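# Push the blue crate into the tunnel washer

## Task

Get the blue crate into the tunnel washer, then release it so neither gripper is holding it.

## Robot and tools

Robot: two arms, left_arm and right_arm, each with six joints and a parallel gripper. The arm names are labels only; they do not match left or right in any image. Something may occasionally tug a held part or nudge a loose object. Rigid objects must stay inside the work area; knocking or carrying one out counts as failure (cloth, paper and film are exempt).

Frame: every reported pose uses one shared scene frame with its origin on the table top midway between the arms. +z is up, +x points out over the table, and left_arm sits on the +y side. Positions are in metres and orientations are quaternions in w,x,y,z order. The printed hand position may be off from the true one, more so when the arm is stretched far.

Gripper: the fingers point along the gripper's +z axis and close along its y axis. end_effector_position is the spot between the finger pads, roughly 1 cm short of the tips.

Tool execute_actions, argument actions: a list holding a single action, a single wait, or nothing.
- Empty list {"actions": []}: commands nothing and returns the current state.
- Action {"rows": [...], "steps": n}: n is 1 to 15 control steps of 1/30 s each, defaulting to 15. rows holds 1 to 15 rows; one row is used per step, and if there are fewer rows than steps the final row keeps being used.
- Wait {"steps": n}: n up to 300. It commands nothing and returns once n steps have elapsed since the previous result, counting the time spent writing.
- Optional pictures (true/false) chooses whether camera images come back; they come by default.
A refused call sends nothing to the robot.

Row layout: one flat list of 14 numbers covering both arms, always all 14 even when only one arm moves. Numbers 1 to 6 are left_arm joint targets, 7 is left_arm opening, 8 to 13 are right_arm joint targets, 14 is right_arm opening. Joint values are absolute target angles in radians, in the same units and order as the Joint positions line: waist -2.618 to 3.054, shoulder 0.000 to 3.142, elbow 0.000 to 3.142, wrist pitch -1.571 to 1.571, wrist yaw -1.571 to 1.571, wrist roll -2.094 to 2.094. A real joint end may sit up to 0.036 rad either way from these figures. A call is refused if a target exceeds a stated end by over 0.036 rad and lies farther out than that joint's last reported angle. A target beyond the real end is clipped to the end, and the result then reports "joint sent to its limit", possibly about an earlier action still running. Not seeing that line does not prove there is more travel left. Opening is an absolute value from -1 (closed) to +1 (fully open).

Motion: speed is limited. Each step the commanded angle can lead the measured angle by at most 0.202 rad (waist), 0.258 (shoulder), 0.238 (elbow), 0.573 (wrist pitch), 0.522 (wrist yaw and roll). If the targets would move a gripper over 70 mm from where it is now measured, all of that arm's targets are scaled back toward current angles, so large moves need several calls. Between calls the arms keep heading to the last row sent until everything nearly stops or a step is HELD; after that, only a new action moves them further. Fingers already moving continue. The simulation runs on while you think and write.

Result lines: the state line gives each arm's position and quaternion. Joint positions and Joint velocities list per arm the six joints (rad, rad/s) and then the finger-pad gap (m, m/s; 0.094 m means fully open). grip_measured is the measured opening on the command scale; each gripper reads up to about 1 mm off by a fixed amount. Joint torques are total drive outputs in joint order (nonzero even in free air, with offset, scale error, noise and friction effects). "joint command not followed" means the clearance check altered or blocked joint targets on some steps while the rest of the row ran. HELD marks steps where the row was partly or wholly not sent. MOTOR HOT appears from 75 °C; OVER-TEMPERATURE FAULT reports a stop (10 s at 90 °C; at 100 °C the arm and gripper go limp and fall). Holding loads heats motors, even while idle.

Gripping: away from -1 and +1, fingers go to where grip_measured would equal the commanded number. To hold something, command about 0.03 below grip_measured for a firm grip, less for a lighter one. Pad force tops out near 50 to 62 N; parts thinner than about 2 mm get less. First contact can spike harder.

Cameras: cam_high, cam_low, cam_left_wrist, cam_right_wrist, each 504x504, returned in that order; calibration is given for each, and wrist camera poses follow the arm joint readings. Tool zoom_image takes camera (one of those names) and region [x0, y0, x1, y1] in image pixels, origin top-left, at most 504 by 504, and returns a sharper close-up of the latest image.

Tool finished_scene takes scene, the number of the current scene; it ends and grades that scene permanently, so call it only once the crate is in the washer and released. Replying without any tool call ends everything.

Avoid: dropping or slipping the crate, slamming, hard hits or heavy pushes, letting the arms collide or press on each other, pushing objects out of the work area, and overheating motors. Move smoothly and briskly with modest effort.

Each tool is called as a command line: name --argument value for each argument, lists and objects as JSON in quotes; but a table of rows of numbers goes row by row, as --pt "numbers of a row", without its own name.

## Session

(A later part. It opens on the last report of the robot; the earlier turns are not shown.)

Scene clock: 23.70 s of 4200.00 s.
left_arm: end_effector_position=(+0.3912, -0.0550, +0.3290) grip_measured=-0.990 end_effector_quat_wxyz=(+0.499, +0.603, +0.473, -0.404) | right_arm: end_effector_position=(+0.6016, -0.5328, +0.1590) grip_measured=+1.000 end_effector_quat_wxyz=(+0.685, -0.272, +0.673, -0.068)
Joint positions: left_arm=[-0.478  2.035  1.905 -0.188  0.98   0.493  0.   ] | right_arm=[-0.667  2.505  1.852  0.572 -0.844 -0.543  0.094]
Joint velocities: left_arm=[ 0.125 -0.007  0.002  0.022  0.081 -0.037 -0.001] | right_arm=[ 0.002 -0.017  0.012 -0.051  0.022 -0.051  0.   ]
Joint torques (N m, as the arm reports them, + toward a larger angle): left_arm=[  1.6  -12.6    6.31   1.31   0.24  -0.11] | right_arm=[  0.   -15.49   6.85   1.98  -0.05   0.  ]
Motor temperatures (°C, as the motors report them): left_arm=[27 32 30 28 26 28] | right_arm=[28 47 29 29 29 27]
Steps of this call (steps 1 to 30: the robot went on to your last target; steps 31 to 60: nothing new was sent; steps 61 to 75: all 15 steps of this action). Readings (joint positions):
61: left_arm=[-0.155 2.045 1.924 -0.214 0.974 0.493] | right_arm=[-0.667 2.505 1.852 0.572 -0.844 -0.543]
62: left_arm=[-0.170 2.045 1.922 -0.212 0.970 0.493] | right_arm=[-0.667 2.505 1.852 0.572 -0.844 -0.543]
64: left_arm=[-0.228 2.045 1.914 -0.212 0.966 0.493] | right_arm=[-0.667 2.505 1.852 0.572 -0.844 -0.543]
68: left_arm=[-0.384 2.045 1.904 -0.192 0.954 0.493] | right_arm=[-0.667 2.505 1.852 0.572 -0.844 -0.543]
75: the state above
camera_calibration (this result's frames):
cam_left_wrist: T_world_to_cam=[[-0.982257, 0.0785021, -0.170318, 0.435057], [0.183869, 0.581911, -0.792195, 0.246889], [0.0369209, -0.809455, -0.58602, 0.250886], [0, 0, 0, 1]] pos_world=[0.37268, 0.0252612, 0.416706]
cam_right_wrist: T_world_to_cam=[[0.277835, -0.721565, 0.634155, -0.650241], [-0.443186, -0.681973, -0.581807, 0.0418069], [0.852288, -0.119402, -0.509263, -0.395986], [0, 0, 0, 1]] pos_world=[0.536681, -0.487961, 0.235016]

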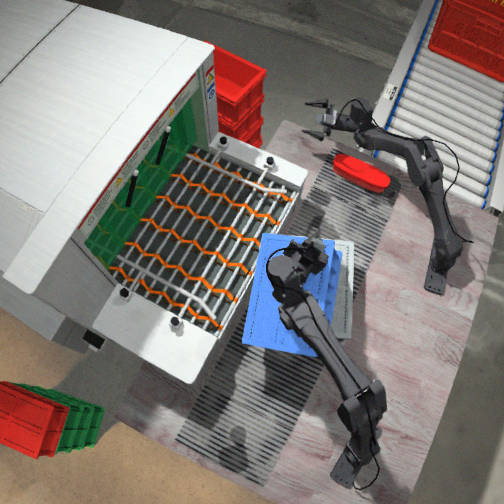

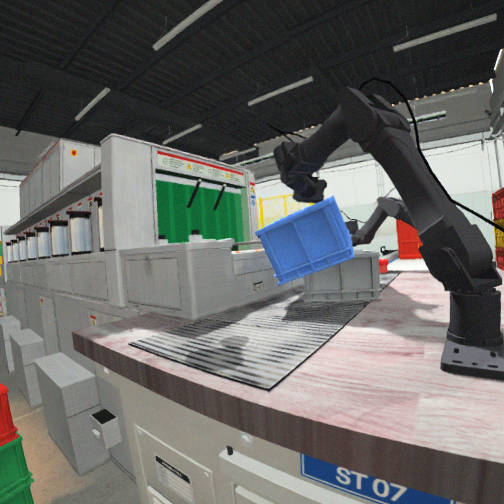

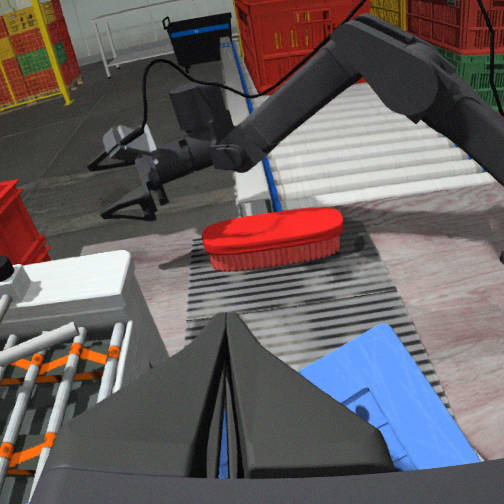

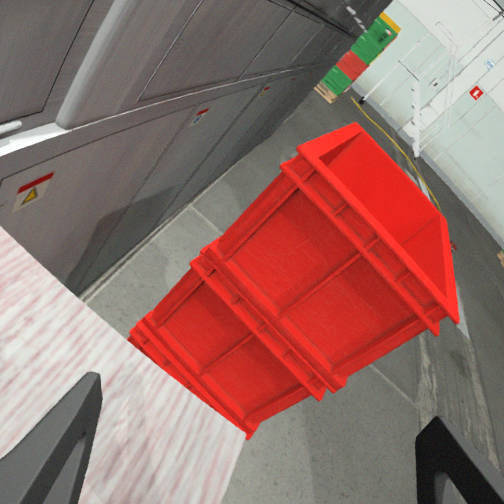

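execute_actions --actions '[{"rows":[[-0.6,2.017,2.1,-0.205,0.988,0.485,-1,-0.667,2.505,1.852,0.573,-0.844,-0.543,1]],"steps":10}]'

execute_actions --actions '[{"rows":[[-0.9,2.017,2.0,-0.205,0.988,0.485,-1,-0.667,2.505,1.852,0.573,-0.844,-0.543,1]],"steps":10}]'

execute_actions --actions '[{"rows":[[-0.92,2.017,1.62,-0.205,0.988,0.485,-1,-0.667,2.505,1.852,0.573,-0.844,-0.543,1]],"steps":12}]'

Scene clock: 27.40 s of 4200.00 s.
left_arm: end_effector_position=(+0.3265, -0.1018, +0.4018) grip_measured=-0.990 end_effector_quat_wxyz=(+0.532, +0.634, +0.372, -0.420) | right_arm: end_effector_position=(+0.6016, -0.5328, +0.1590) grip_measured=+1.000 end_effector_quat_wxyz=(+0.685, -0.272, +0.673, -0.068)
Joint positions: left_arm=[-0.617  2.034  2.081 -0.193  0.98   0.493  0.   ] | right_arm=[-0.667  2.505  1.852  0.572 -0.844 -0.543  0.094]
Joint velocities: left_arm=[-0.266 -0.09   0.046  0.022  0.095 -0.11  -0.001] | right_arm=[ 0.007  0.002 -0.002  0.051 -0.051 -0.037  0.   ]
Joint torques (N m, as the arm reports them, + toward a larger angle): left_arm=[  2.69 -11.87   7.82   1.42  -0.02  -0.09] | right_arm=[ -0.02 -15.46   6.84   1.99  -0.05  -0.02]
Motor temperatures (°C, as the motors report them): left_arm=[27 33 30 28 25 28] | right_arm=[28 49 29 30 29 27]
Steps of this call (steps 1 to 30: the robot went on to your last target; steps 31 to 101: nothing new was sent; steps 102 to 111: all 10 steps of this action). Readings (joint positions):
102: left_arm=[-0.447 2.038 1.923 -0.183 0.980 0.493] | right_arm=[-0.667 2.505 1.852 0.572 -0.844 -0.543]
103: left_arm=[-0.457 2.047 1.951 -0.191 0.975 0.493] | right_arm=[-0.667 2.505 1.852 0.572 -0.844 -0.543]
105: left_arm=[-0.494 2.051 2.002 -0.194 0.966 0.493] | right_arm=[-0.667 2.505 1.852 0.572 -0.844 -0.543]
109: left_arm=[-0.587 2.042 2.074 -0.193 0.971 0.493] | right_arm=[-0.667 2.505 1.852 0.572 -0.844 -0.543]
111: the state above
camera_calibration (this result's frames):
cam_left_wrist: T_world_to_cam=[[-0.930027, 0.186805, -0.31647, 0.44027], [0.367441, 0.458517, -0.809166, 0.277949], [-0.0060492, -0.86883, -0.495073, 0.229501], [0, 0, 0, 1]] pos_world=[0.308721, -0.0102913, 0.477859]
cam_right_wrist: T_world_to_cam=[[0.277835, -0.721565, 0.634155, -0.650241], [-0.443186, -0.681973, -0.581807, 0.0418069], [0.852288, -0.119402, -0.509263, -0.395986], [0, 0, 0, 1]] pos_world=[0.536681, -0.487961, 0.235016]

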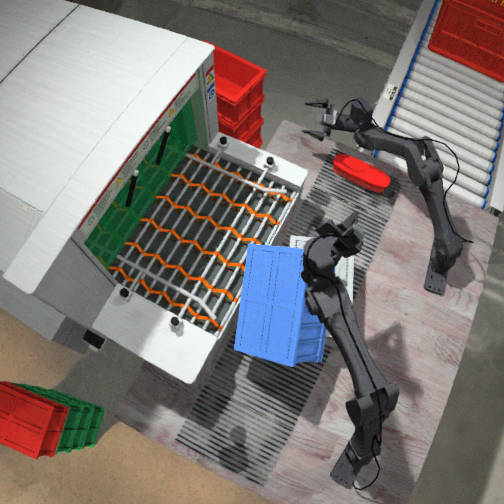

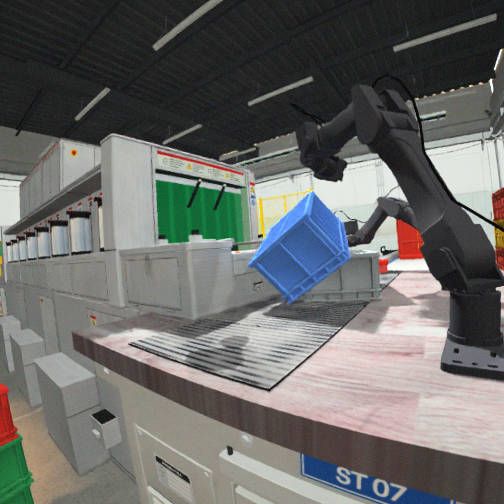

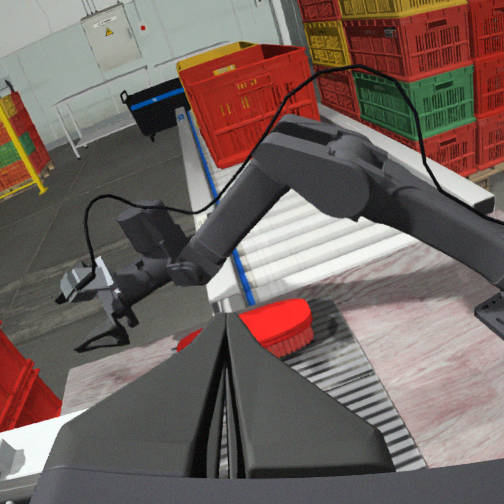

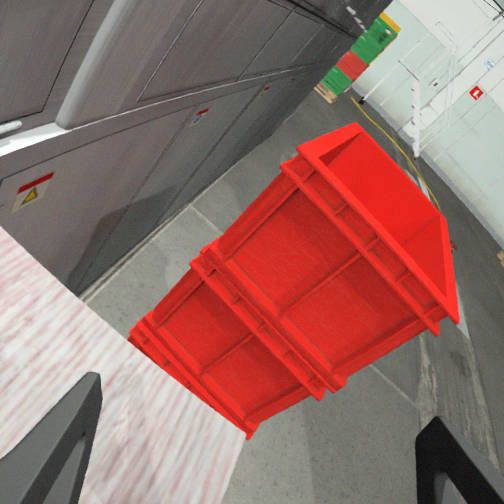

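Scene clock: 27.73 s of 4200.00 s.
left_arm: end_effector_position=(+0.1666, -0.1768, +0.3651) grip_measured=-0.990 end_effector_quat_wxyz=(+0.424, +0.690, +0.301, -0.503) | right_arm: end_effector_position=(+0.6016, -0.5328, +0.1590) grip_measured=+1.000 end_effector_quat_wxyz=(+0.685, -0.272, +0.673, -0.068)
Joint positions: left_arm=[-0.93   2.033  1.996 -0.206  0.982  0.493  0.   ] | right_arm=[-0.667  2.505  1.852  0.572 -0.844 -0.543  0.094]
Joint velocities: left_arm=[-0.51  -0.007 -0.042  0.007  0.081  0.007 -0.   ] | right_arm=[-0.027 -0.012 -0.002 -0.007  0.007 -0.051  0.   ]
Joint torques (N m, as the arm reports them, + toward a larger angle): left_arm=[  4.81 -12.36   7.11   1.68   0.05  -0.09] | right_arm=[  0.03 -15.45   6.9    1.97  -0.06  -0.01]
Motor temperatures (°C, as the motors report them): left_arm=[27 33 30 28 25 28] | right_arm=[28 49 29 30 29 27]
Steps of this call (steps 1 to 10: all 10 steps of this action). Readings (joint positions):
1: left_arm=[-0.635 2.031 2.075 -0.188 0.979 0.493] | right_arm=[-0.667 2.505 1.852 0.572 -0.844 -0.543]
2: left_arm=[-0.656 2.027 2.064 -0.186 0.977 0.493] | right_arm=[-0.667 2.505 1.852 0.572 -0.844 -0.543]
4: left_arm=[-0.719 2.027 2.041 -0.186 0.975 0.493] | right_arm=[-0.667 2.505 1.852 0.572 -0.844 -0.543]
8: left_arm=[-0.878 2.032 2.002 -0.199 0.975 0.493] | right_arm=[-0.667 2.505 1.852 0.572 -0.844 -0.543]
10: the state above
camera_calibration (this result's frames):
cam_left_wrist: T_world_to_cam=[[-0.840631, 0.487933, -0.235076, 0.302586], [0.450905, 0.390046, -0.802838, 0.313123], [-0.300041, -0.780888, -0.547896, 0.229082], [0, 0, 0, 1]] pos_world=[0.181909, -0.090886, 0.448031]
cam_right_wrist: T_world_to_cam=[[0.277835, -0.721565, 0.634155, -0.650241], [-0.443186, -0.681973, -0.581807, 0.0418069], [0.852288, -0.119402, -0.509263, -0.395986], [0, 0, 0, 1]] pos_world=[0.536681, -0.487961, 0.235016]

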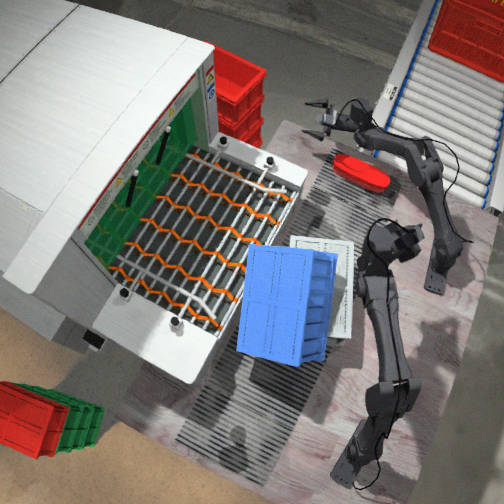

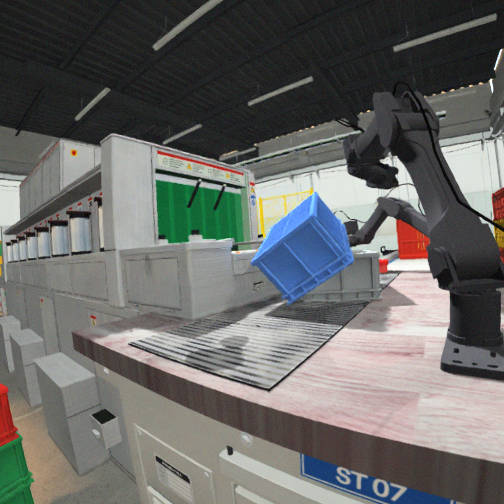

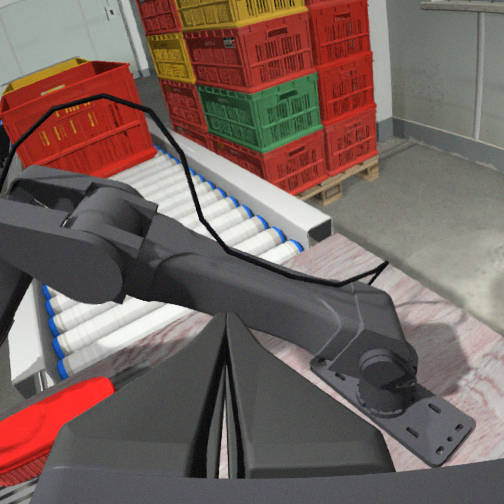

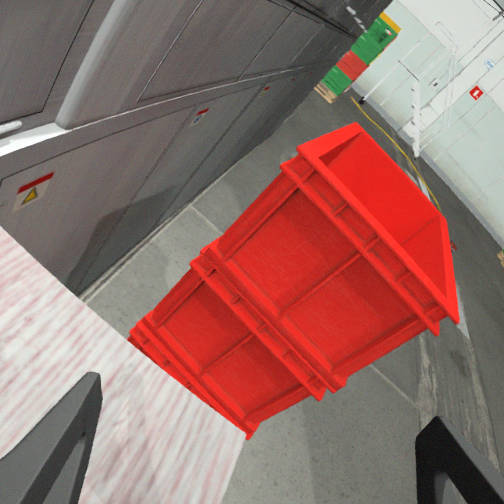

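Scene clock: 28.13 s of 4200.00 s.
left_arm: end_effector_position=(+0.1553, -0.1518, +0.1855) grip_measured=-0.990 end_effector_quat_wxyz=(+0.248, +0.696, +0.443, -0.507) | right_arm: end_effector_position=(+0.6016, -0.5328, +0.1590) grip_measured=+1.000 end_effector_quat_wxyz=(+0.685, -0.272, +0.673, -0.068)
Joint positions: left_arm=[-0.926  2.062  1.596 -0.231  0.972  0.492  0.   ] | right_arm=[-0.667  2.505  1.852  0.572 -0.844 -0.543  0.094]
Joint velocities: left_arm=[-0.022 -0.012  0.007 -0.037 -0.022  0.007  0.   ] | right_arm=[0.002 0.012 0.007 0.066 0.037 0.007 0.   ]
Joint torques (N m, as the arm reports them, + toward a larger angle): left_arm=[  0.5  -14.82   8.33   1.69   0.53  -0.05] | right_arm=[  0.05 -15.53   6.85   1.97  -0.06  -0.03]
Motor temperatures (°C, as the motors report them): left_arm=[27 33 30 28 25 28] | right_arm=[28 49 29 30 29 27]
Steps of this call (steps 1 to 12: all 12 steps of this action). Readings (joint positions):
1: left_arm=[-0.944 2.025 1.958 -0.184 0.983 0.493] | right_arm=[-0.667 2.505 1.852 0.572 -0.844 -0.543]
2: left_arm=[-0.949 2.005 1.898 -0.173 0.987 0.493] | right_arm=[-0.667 2.505 1.852 0.572 -0.844 -0.543]
4: left_arm=[-0.949 1.994 1.790 -0.169 0.991 0.493] | right_arm=[-0.667 2.505 1.852 0.572 -0.844 -0.543]
8: left_arm=[-0.933 2.030 1.626 -0.201 0.985 0.493] | right_arm=[-0.667 2.505 1.852 0.572 -0.844 -0.543]
12: the state above
camera_calibration (this result's frames):
cam_left_wrist: T_world_to_cam=[[-0.856021, 0.492015, 0.158585, 0.168623], [0.271708, 0.689219, -0.671679, 0.213166], [-0.439776, -0.531882, -0.72367, 0.238819], [0, 0, 0, 1]] pos_world=[0.191453, -0.10286, 0.289263]
cam_right_wrist: T_world_to_cam=[[0.277835, -0.721565, 0.634155, -0.650241], [-0.443186, -0.681973, -0.581807, 0.0418069], [0.852288, -0.119402, -0.509263, -0.395986], [0, 0, 0, 1]] pos_world=[0.536681, -0.487961, 0.235016]

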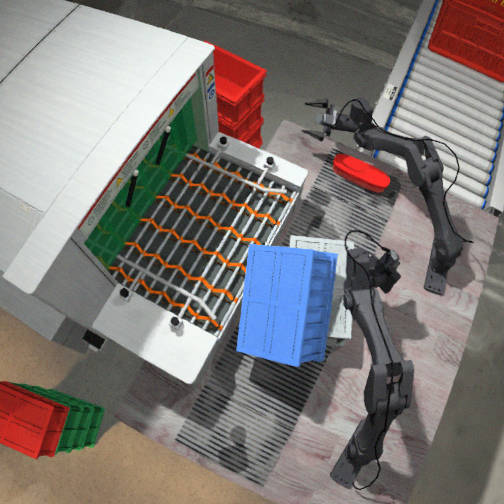

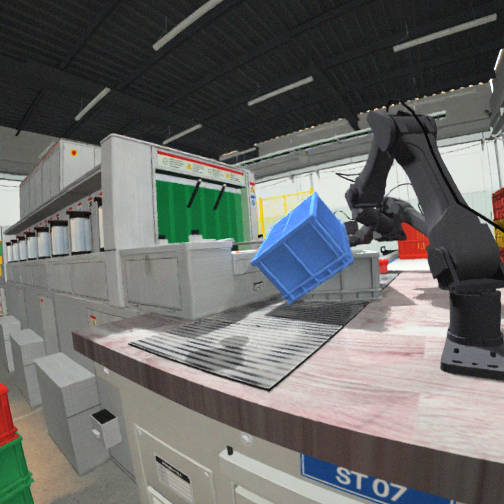

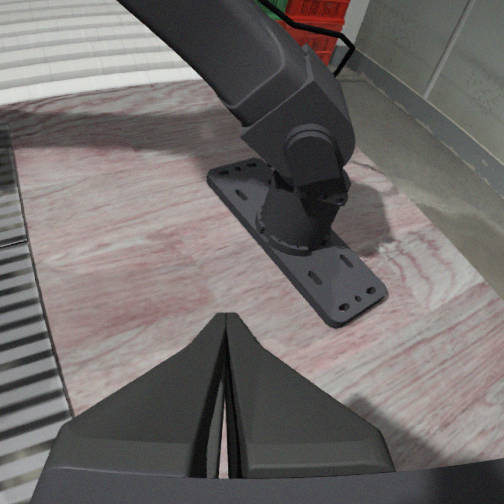

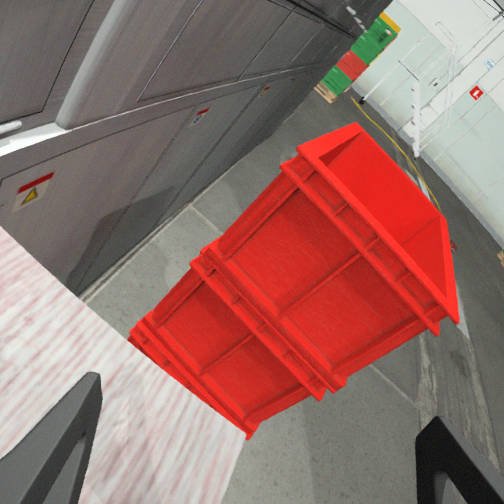

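execute_actions --actions '[{"rows":[[-0.3,2.017,1.62,-0.205,0.988,0.485,-1,-0.667,2.505,1.852,0.573,-0.844,-0.543,1]],"steps":15}]'

Scene clock: 30.70 s of 4200.00 s.
left_arm: end_effector_position=(+0.2818, -0.0791, +0.2553) grip_measured=-0.990 end_effector_quat_wxyz=(+0.355, +0.633, +0.471, -0.502) | right_arm: end_effector_position=(+0.6016, -0.5328, +0.1590) grip_measured=+1.000 end_effector_quat_wxyz=(+0.685, -0.272, +0.673, -0.068)
Joint positions: left_arm=[-0.621  1.961  1.617 -0.22   1.096  0.488  0.   ] | right_arm=[-0.667  2.505  1.852  0.572 -0.844 -0.543  0.094]
Joint velocities: left_arm=[ 0.193 -0.085  0.071  0.081  0.271  0.007 -0.   ] | right_arm=[ 0.002  0.007 -0.002 -0.037  0.051 -0.066  0.   ]
Joint torques (N m, as the arm reports them, + toward a larger angle): left_arm=[ 8.58 -6.52  6.29  1.36 -0.71 -0.02] | right_arm=[  0.02 -15.42   6.85   1.97  -0.06  -0.03]
Motor temperatures (°C, as the motors report them): left_arm=[27 34 30 28 25 28] | right_arm=[28 49 29 30 29 27]
Steps of this call (steps 1 to 30: the robot went on to your last target; steps 31 to 62: nothing new was sent; steps 63 to 77: all 15 steps of this action). Readings (joint positions):
63: left_arm=[-0.916 2.046 1.596 -0.216 0.975 0.491] | right_arm=[-0.667 2.505 1.852 0.572 -0.844 -0.543]
64: left_arm=[-0.899 2.046 1.596 -0.216 0.979 0.491] | right_arm=[-0.667 2.505 1.852 0.572 -0.844 -0.543]
66: left_arm=[-0.837 2.046 1.596 -0.216 0.980 0.491] | right_arm=[-0.667 2.505 1.852 0.572 -0.844 -0.543]
70: left_arm=[-0.705 2.013 1.598 -0.228 0.987 0.491] | right_arm=[-0.667 2.505 1.852 0.572 -0.844 -0.543]
77: the state above
camera_calibration (this result's frames):
cam_left_wrist: T_world_to_cam=[[-0.943073, 0.323911, 0.0754684, 0.262539], [0.15418, 0.626844, -0.763738, 0.227273], [-0.29469, -0.708624, -0.6411, 0.307756], [0, 0, 0, 1]] pos_world=[0.303245, -0.00942058, 0.351066]
cam_right_wrist: T_world_to_cam=[[0.277835, -0.721565, 0.634155, -0.650241], [-0.443186, -0.681973, -0.581807, 0.0418069], [0.852288, -0.119402, -0.509263, -0.395986], [0, 0, 0, 1]] pos_world=[0.536681, -0.487961, 0.235016]

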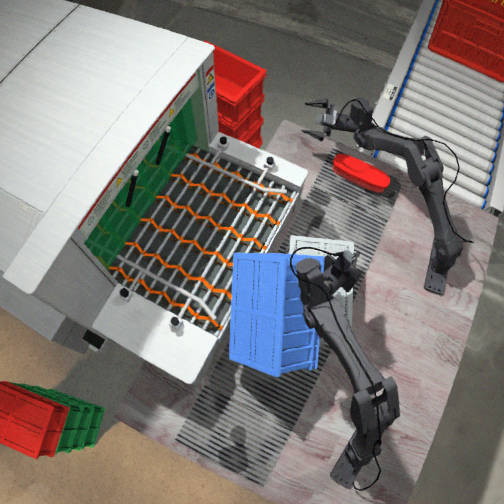

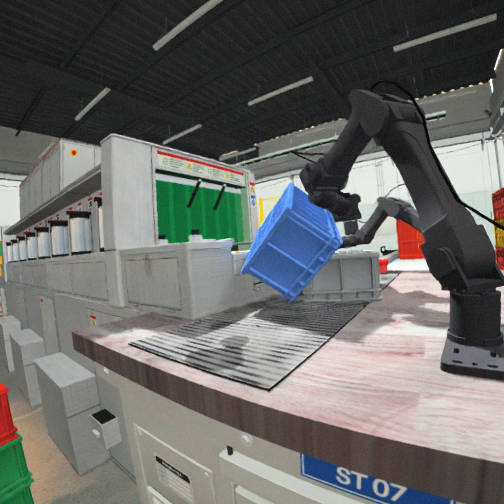

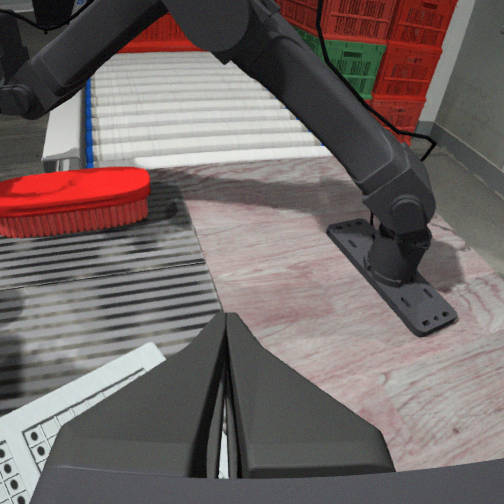

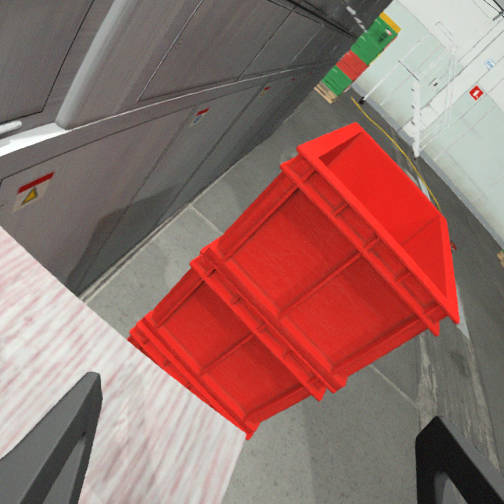

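execute_actions --actions '[{"rows":[[0.0,2.017,1.75,-0.205,0.988,0.485,-1,-0.667,2.505,1.852,0.573,-0.844,-0.543,1]],"steps":15}]'

Scene clock: 33.73 s of 4200.00 s.
left_arm: end_effector_position=(+0.3758, +0.0033, +0.3478) grip_measured=-0.990 end_effector_quat_wxyz=(+0.484, +0.599, +0.438, -0.464) | right_arm: end_effector_position=(+0.6016, -0.5328, +0.1590) grip_measured=+1.000 end_effector_quat_wxyz=(+0.685, -0.272, +0.673, -0.068)
Joint positions: left_arm=[-0.357  1.929  1.772 -0.145  1.226  0.462  0.   ] | right_arm=[-0.667  2.505  1.852  0.572 -0.844 -0.543  0.094]
Joint velocities: left_arm=[ 0.227 -0.012  0.022  0.242  0.037  0.022 -0.001] | right_arm=[-0.022  0.007  0.012 -0.051 -0.022  0.022  0.   ]
Joint torques (N m, as the arm reports them, + toward a larger angle): left_arm=[ 6.82 -5.94  5.55  0.73 -0.84  0.08] | right_arm=[ -0.05 -15.5    6.79   1.96  -0.05  -0.02]
Motor temperatures (°C, as the motors report them): left_arm=[28 33 30 28 26 28] | right_arm=[28 50 29 30 29 27]
Steps of this call (steps 1 to 75: the robot went on to your last target; step 76: nothing new was sent; steps 77 to 91: all 15 steps of this action). Readings (joint positions):
77: left_arm=[-0.506 1.919 1.651 -0.188 1.243 0.459] | right_arm=[-0.667 2.505 1.852 0.572 -0.844 -0.543]
78: left_arm=[-0.503 1.924 1.668 -0.193 1.240 0.459] | right_arm=[-0.667 2.505 1.852 0.572 -0.844 -0.543]
80: left_arm=[-0.486 1.927 1.699 -0.193 1.231 0.459] | right_arm=[-0.667 2.505 1.852 0.572 -0.844 -0.543]
84: left_arm=[-0.435 1.927 1.742 -0.182 1.226 0.459] | right_arm=[-0.667 2.505 1.852 0.572 -0.844 -0.543]
91: the state above
camera_calibration (this result's frames):
cam_left_wrist: T_world_to_cam=[[-0.976279, 0.176057, -0.126028, 0.400515], [0.199237, 0.502645, -0.841221, 0.242222], [-0.0847553, -0.846376, -0.525799, 0.334593], [0, 0, 0, 1]] pos_world=[0.371113, 0.0909271, 0.430167]
cam_right_wrist: T_world_to_cam=[[0.277835, -0.721565, 0.634155, -0.650241], [-0.443186, -0.681973, -0.581807, 0.0418069], [0.852288, -0.119402, -0.509263, -0.395986], [0, 0, 0, 1]] pos_world=[0.536681, -0.487961, 0.235016]

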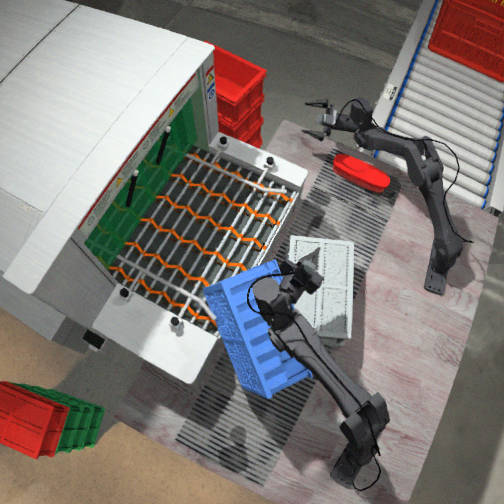

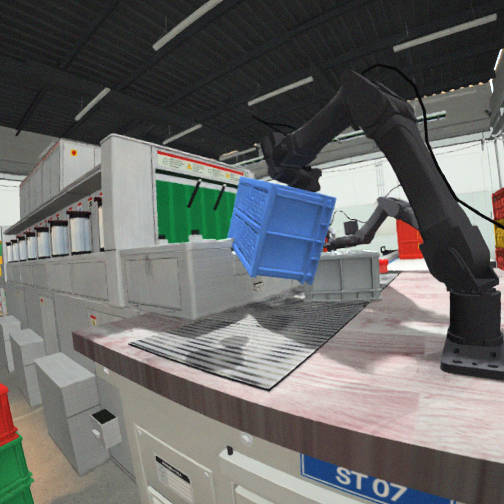

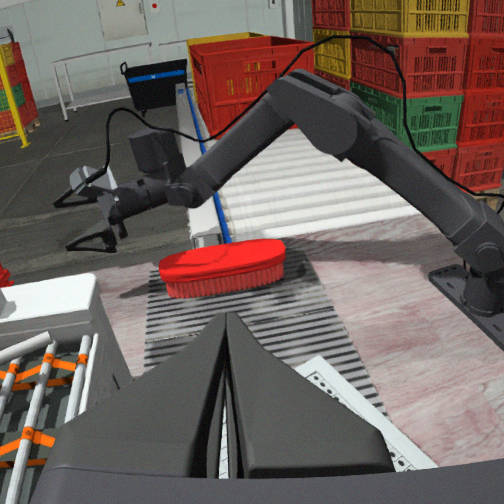

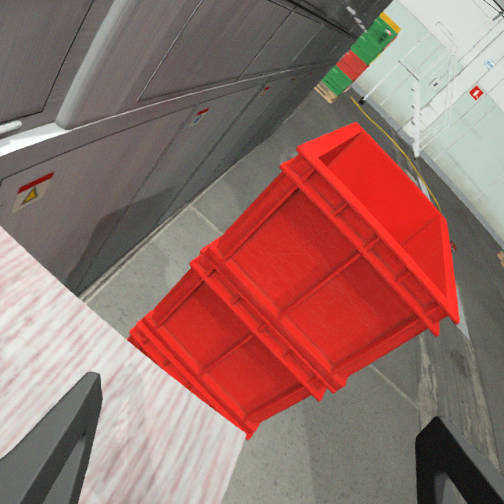

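It is rolling onto the infeed; continue.

execute_actions --actions '[{"rows":[[0.0,2.017,1.75,-0.205,0.988,0.485,-1,-0.667,2.505,1.852,0.573,-0.844,-0.543,1]],"steps":15}]'

Scene clock: 35.97 s of 4200.00 s.
left_arm: end_effector_position=(+0.3811, +0.0102, +0.3552) grip_measured=-0.990 end_effector_quat_wxyz=(+0.503, +0.603, +0.420, -0.456) | right_arm: end_effector_position=(+0.6016, -0.5328, +0.1590) grip_measured=+1.000 end_effector_quat_wxyz=(+0.685, -0.272, +0.673, -0.068)
Joint positions: left_arm=[-0.338  1.929  1.772 -0.094  1.247  0.465  0.   ] | right_arm=[-0.667  2.505  1.852  0.572 -0.844 -0.543  0.094]
Joint velocities: left_arm=[-0.017  0.017 -0.007  0.022 -0.022 -0.037 -0.   ] | right_arm=[ 0.007  0.002  0.012 -0.11  -0.11  -0.051  0.   ]
Joint torques (N m, as the arm reports them, + toward a larger angle): left_arm=[ 8.07 -6.05  5.71  0.82 -1.05  0.12] | right_arm=[ -0.08 -15.45   6.8    1.97  -0.05  -0.03]
Motor temperatures (°C, as the motors report them): left_arm=[28 32 30 28 26 28] | right_arm=[28 51 29 30 29 27]
Steps of this call (steps 1 to 30: the robot went on to your last target; steps 31 to 52: nothing new was sent; steps 53 to 67: all 15 steps of this action). Readings (joint positions):
53: left_arm=[-0.338 1.929 1.772 -0.094 1.247 0.465] | right_arm=[-0.667 2.505 1.852 0.572 -0.844 -0.543]
54: left_arm=[-0.338 1.929 1.772 -0.094 1.247 0.465] | right_arm=[-0.667 2.505 1.852 0.572 -0.844 -0.543]
56: left_arm=[-0.338 1.929 1.772 -0.094 1.247 0.465] | right_arm=[-0.667 2.505 1.852 0.572 -0.844 -0.543]
60: left_arm=[-0.338 1.929 1.772 -0.094 1.247 0.465] | right_arm=[-0.667 2.505 1.852 0.572 -0.844 -0.543]
67: the state above
camera_calibration (this result's frames):
cam_left_wrist: T_world_to_cam=[[-0.969143, 0.172078, -0.176497, 0.420691], [0.238881, 0.479003, -0.844684, 0.230332], [-0.0608092, -0.860782, -0.505329, 0.328481], [0, 0, 0, 1]] pos_world=[0.372662, 0.100029, 0.434799]
cam_right_wrist: T_world_to_cam=[[0.277835, -0.721565, 0.634155, -0.650241], [-0.443186, -0.681973, -0.581807, 0.0418069], [0.852288, -0.119402, -0.509263, -0.395986], [0, 0, 0, 1]] pos_world=[0.536681, -0.487961, 0.235016]

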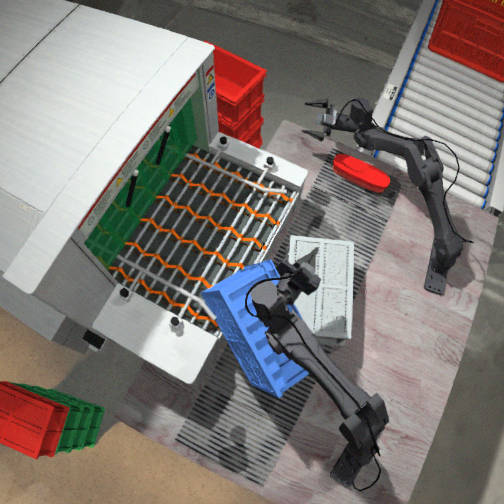

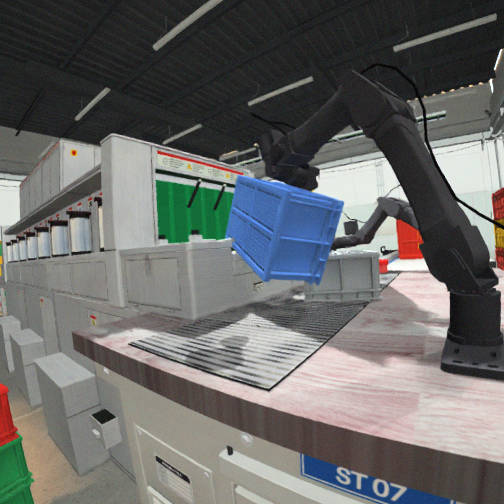

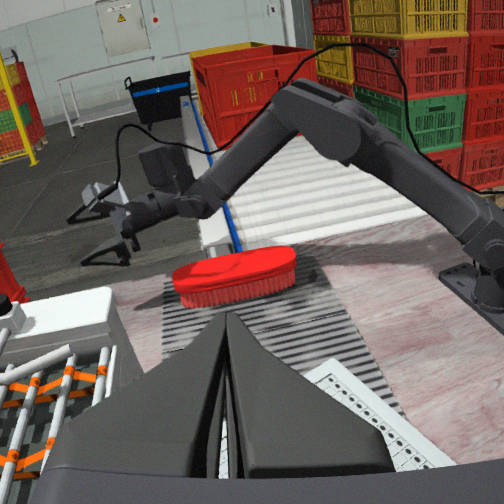

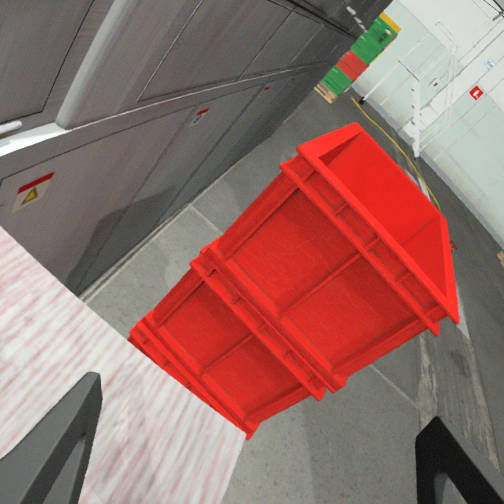

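Blocked by the forearm. Lift off.

execute_actions --actions '[{"rows":[[-0.5,2.017,2.2,-0.205,0.988,0.485,-1,-0.667,2.505,1.852,0.573,-0.844,-0.543,1]],"steps":15}]'

Scene clock: 38.67 s of 4200.00 s.
left_arm: end_effector_position=(+0.3614, -0.0589, +0.4516) grip_measured=-0.990 end_effector_quat_wxyz=(+0.587, +0.614, +0.360, -0.387) | right_arm: end_effector_position=(+0.6016, -0.5328, +0.1590) grip_measured=+1.000 end_effector_quat_wxyz=(+0.685, -0.272, +0.673, -0.068)
Joint positions: left_arm=[-0.51   2.023  2.188 -0.189  1.009  0.478  0.   ] | right_arm=[-0.667  2.505  1.852  0.572 -0.844 -0.543  0.094]
Joint velocities: left_arm=[ 0.076  0.007 -0.027 -0.125 -0.125 -0.022  0.   ] | right_arm=[-0.002 -0.012 -0.012  0.007 -0.037 -0.007  0.   ]
Joint torques (N m, as the arm reports them, + toward a larger angle): left_arm=[  0.47 -11.1    7.27   1.53  -0.01   0.05] | right_arm=[  0.02 -15.46   6.83   1.98  -0.03  -0.02]
Motor temperatures (°C, as the motors report them): left_arm=[28 32 30 28 26 28] | right_arm=[28 51 30 30 29 27]
Steps of this call (steps 1 to 15: the robot went on to your last target; steps 16 to 66: nothing new was sent; steps 67 to 81: all 15 steps of this action). Readings (joint positions):
67: left_arm=[-0.355 1.940 1.812 -0.125 1.232 0.465] | right_arm=[-0.667 2.505 1.852 0.572 -0.844 -0.543]
68: left_arm=[-0.378 1.972 1.885 -0.145 1.183 0.467] | right_arm=[-0.667 2.505 1.852 0.572 -0.844 -0.543]
70: left_arm=[-0.438 2.028 2.026 -0.166 1.107 0.470] | right_arm=[-0.667 2.505 1.852 0.572 -0.844 -0.543]
74: left_arm=[-0.520 2.041 2.165 -0.181 1.041 0.475] | right_arm=[-0.667 2.505 1.852 0.572 -0.844 -0.543]
81: the state above
camera_calibration (this result's frames):
cam_left_wrist: T_world_to_cam=[[-0.912339, 0.0860825, -0.400283, 0.505996], [0.396756, 0.427287, -0.81241, 0.274788], [0.101102, -0.900008, -0.423985, 0.218972], [0, 0, 0, 1]] pos_world=[0.330478, 0.0361058, 0.518623]
cam_right_wrist: T_world_to_cam=[[0.277835, -0.721565, 0.634155, -0.650241], [-0.443186, -0.681973, -0.581807, 0.0418069], [0.852288, -0.119402, -0.509263, -0.395986], [0, 0, 0, 1]] pos_world=[0.536681, -0.487961, 0.235016]

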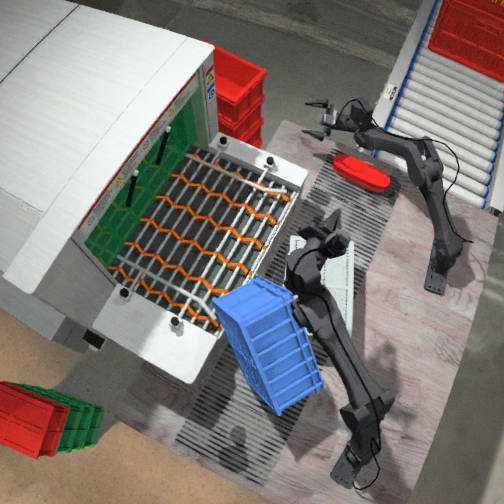

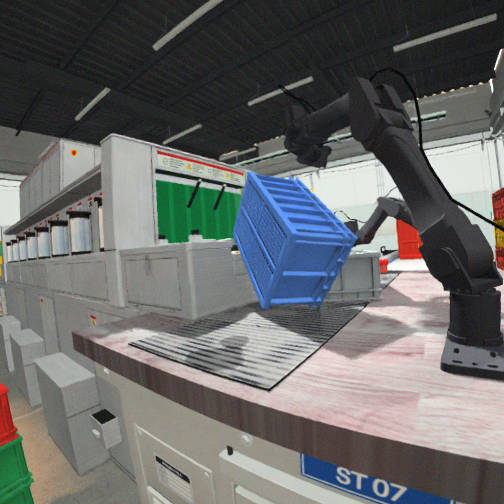

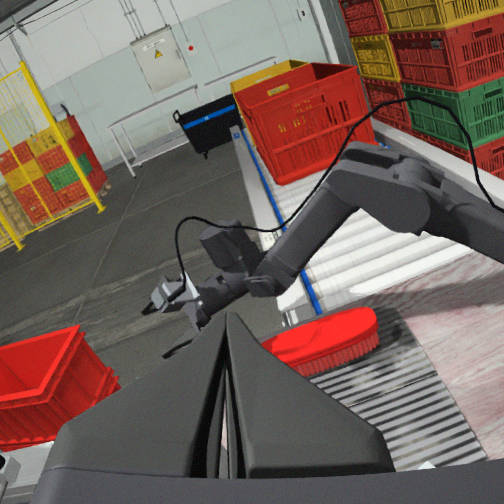

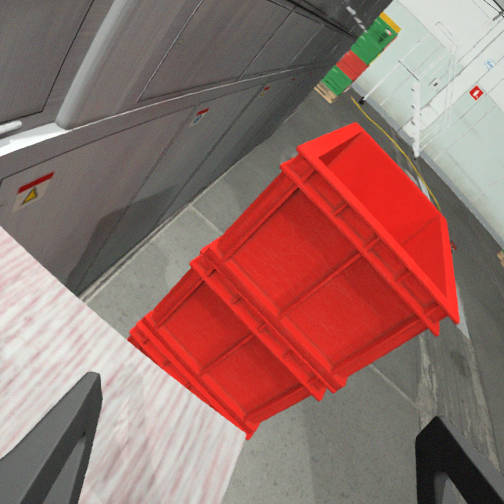

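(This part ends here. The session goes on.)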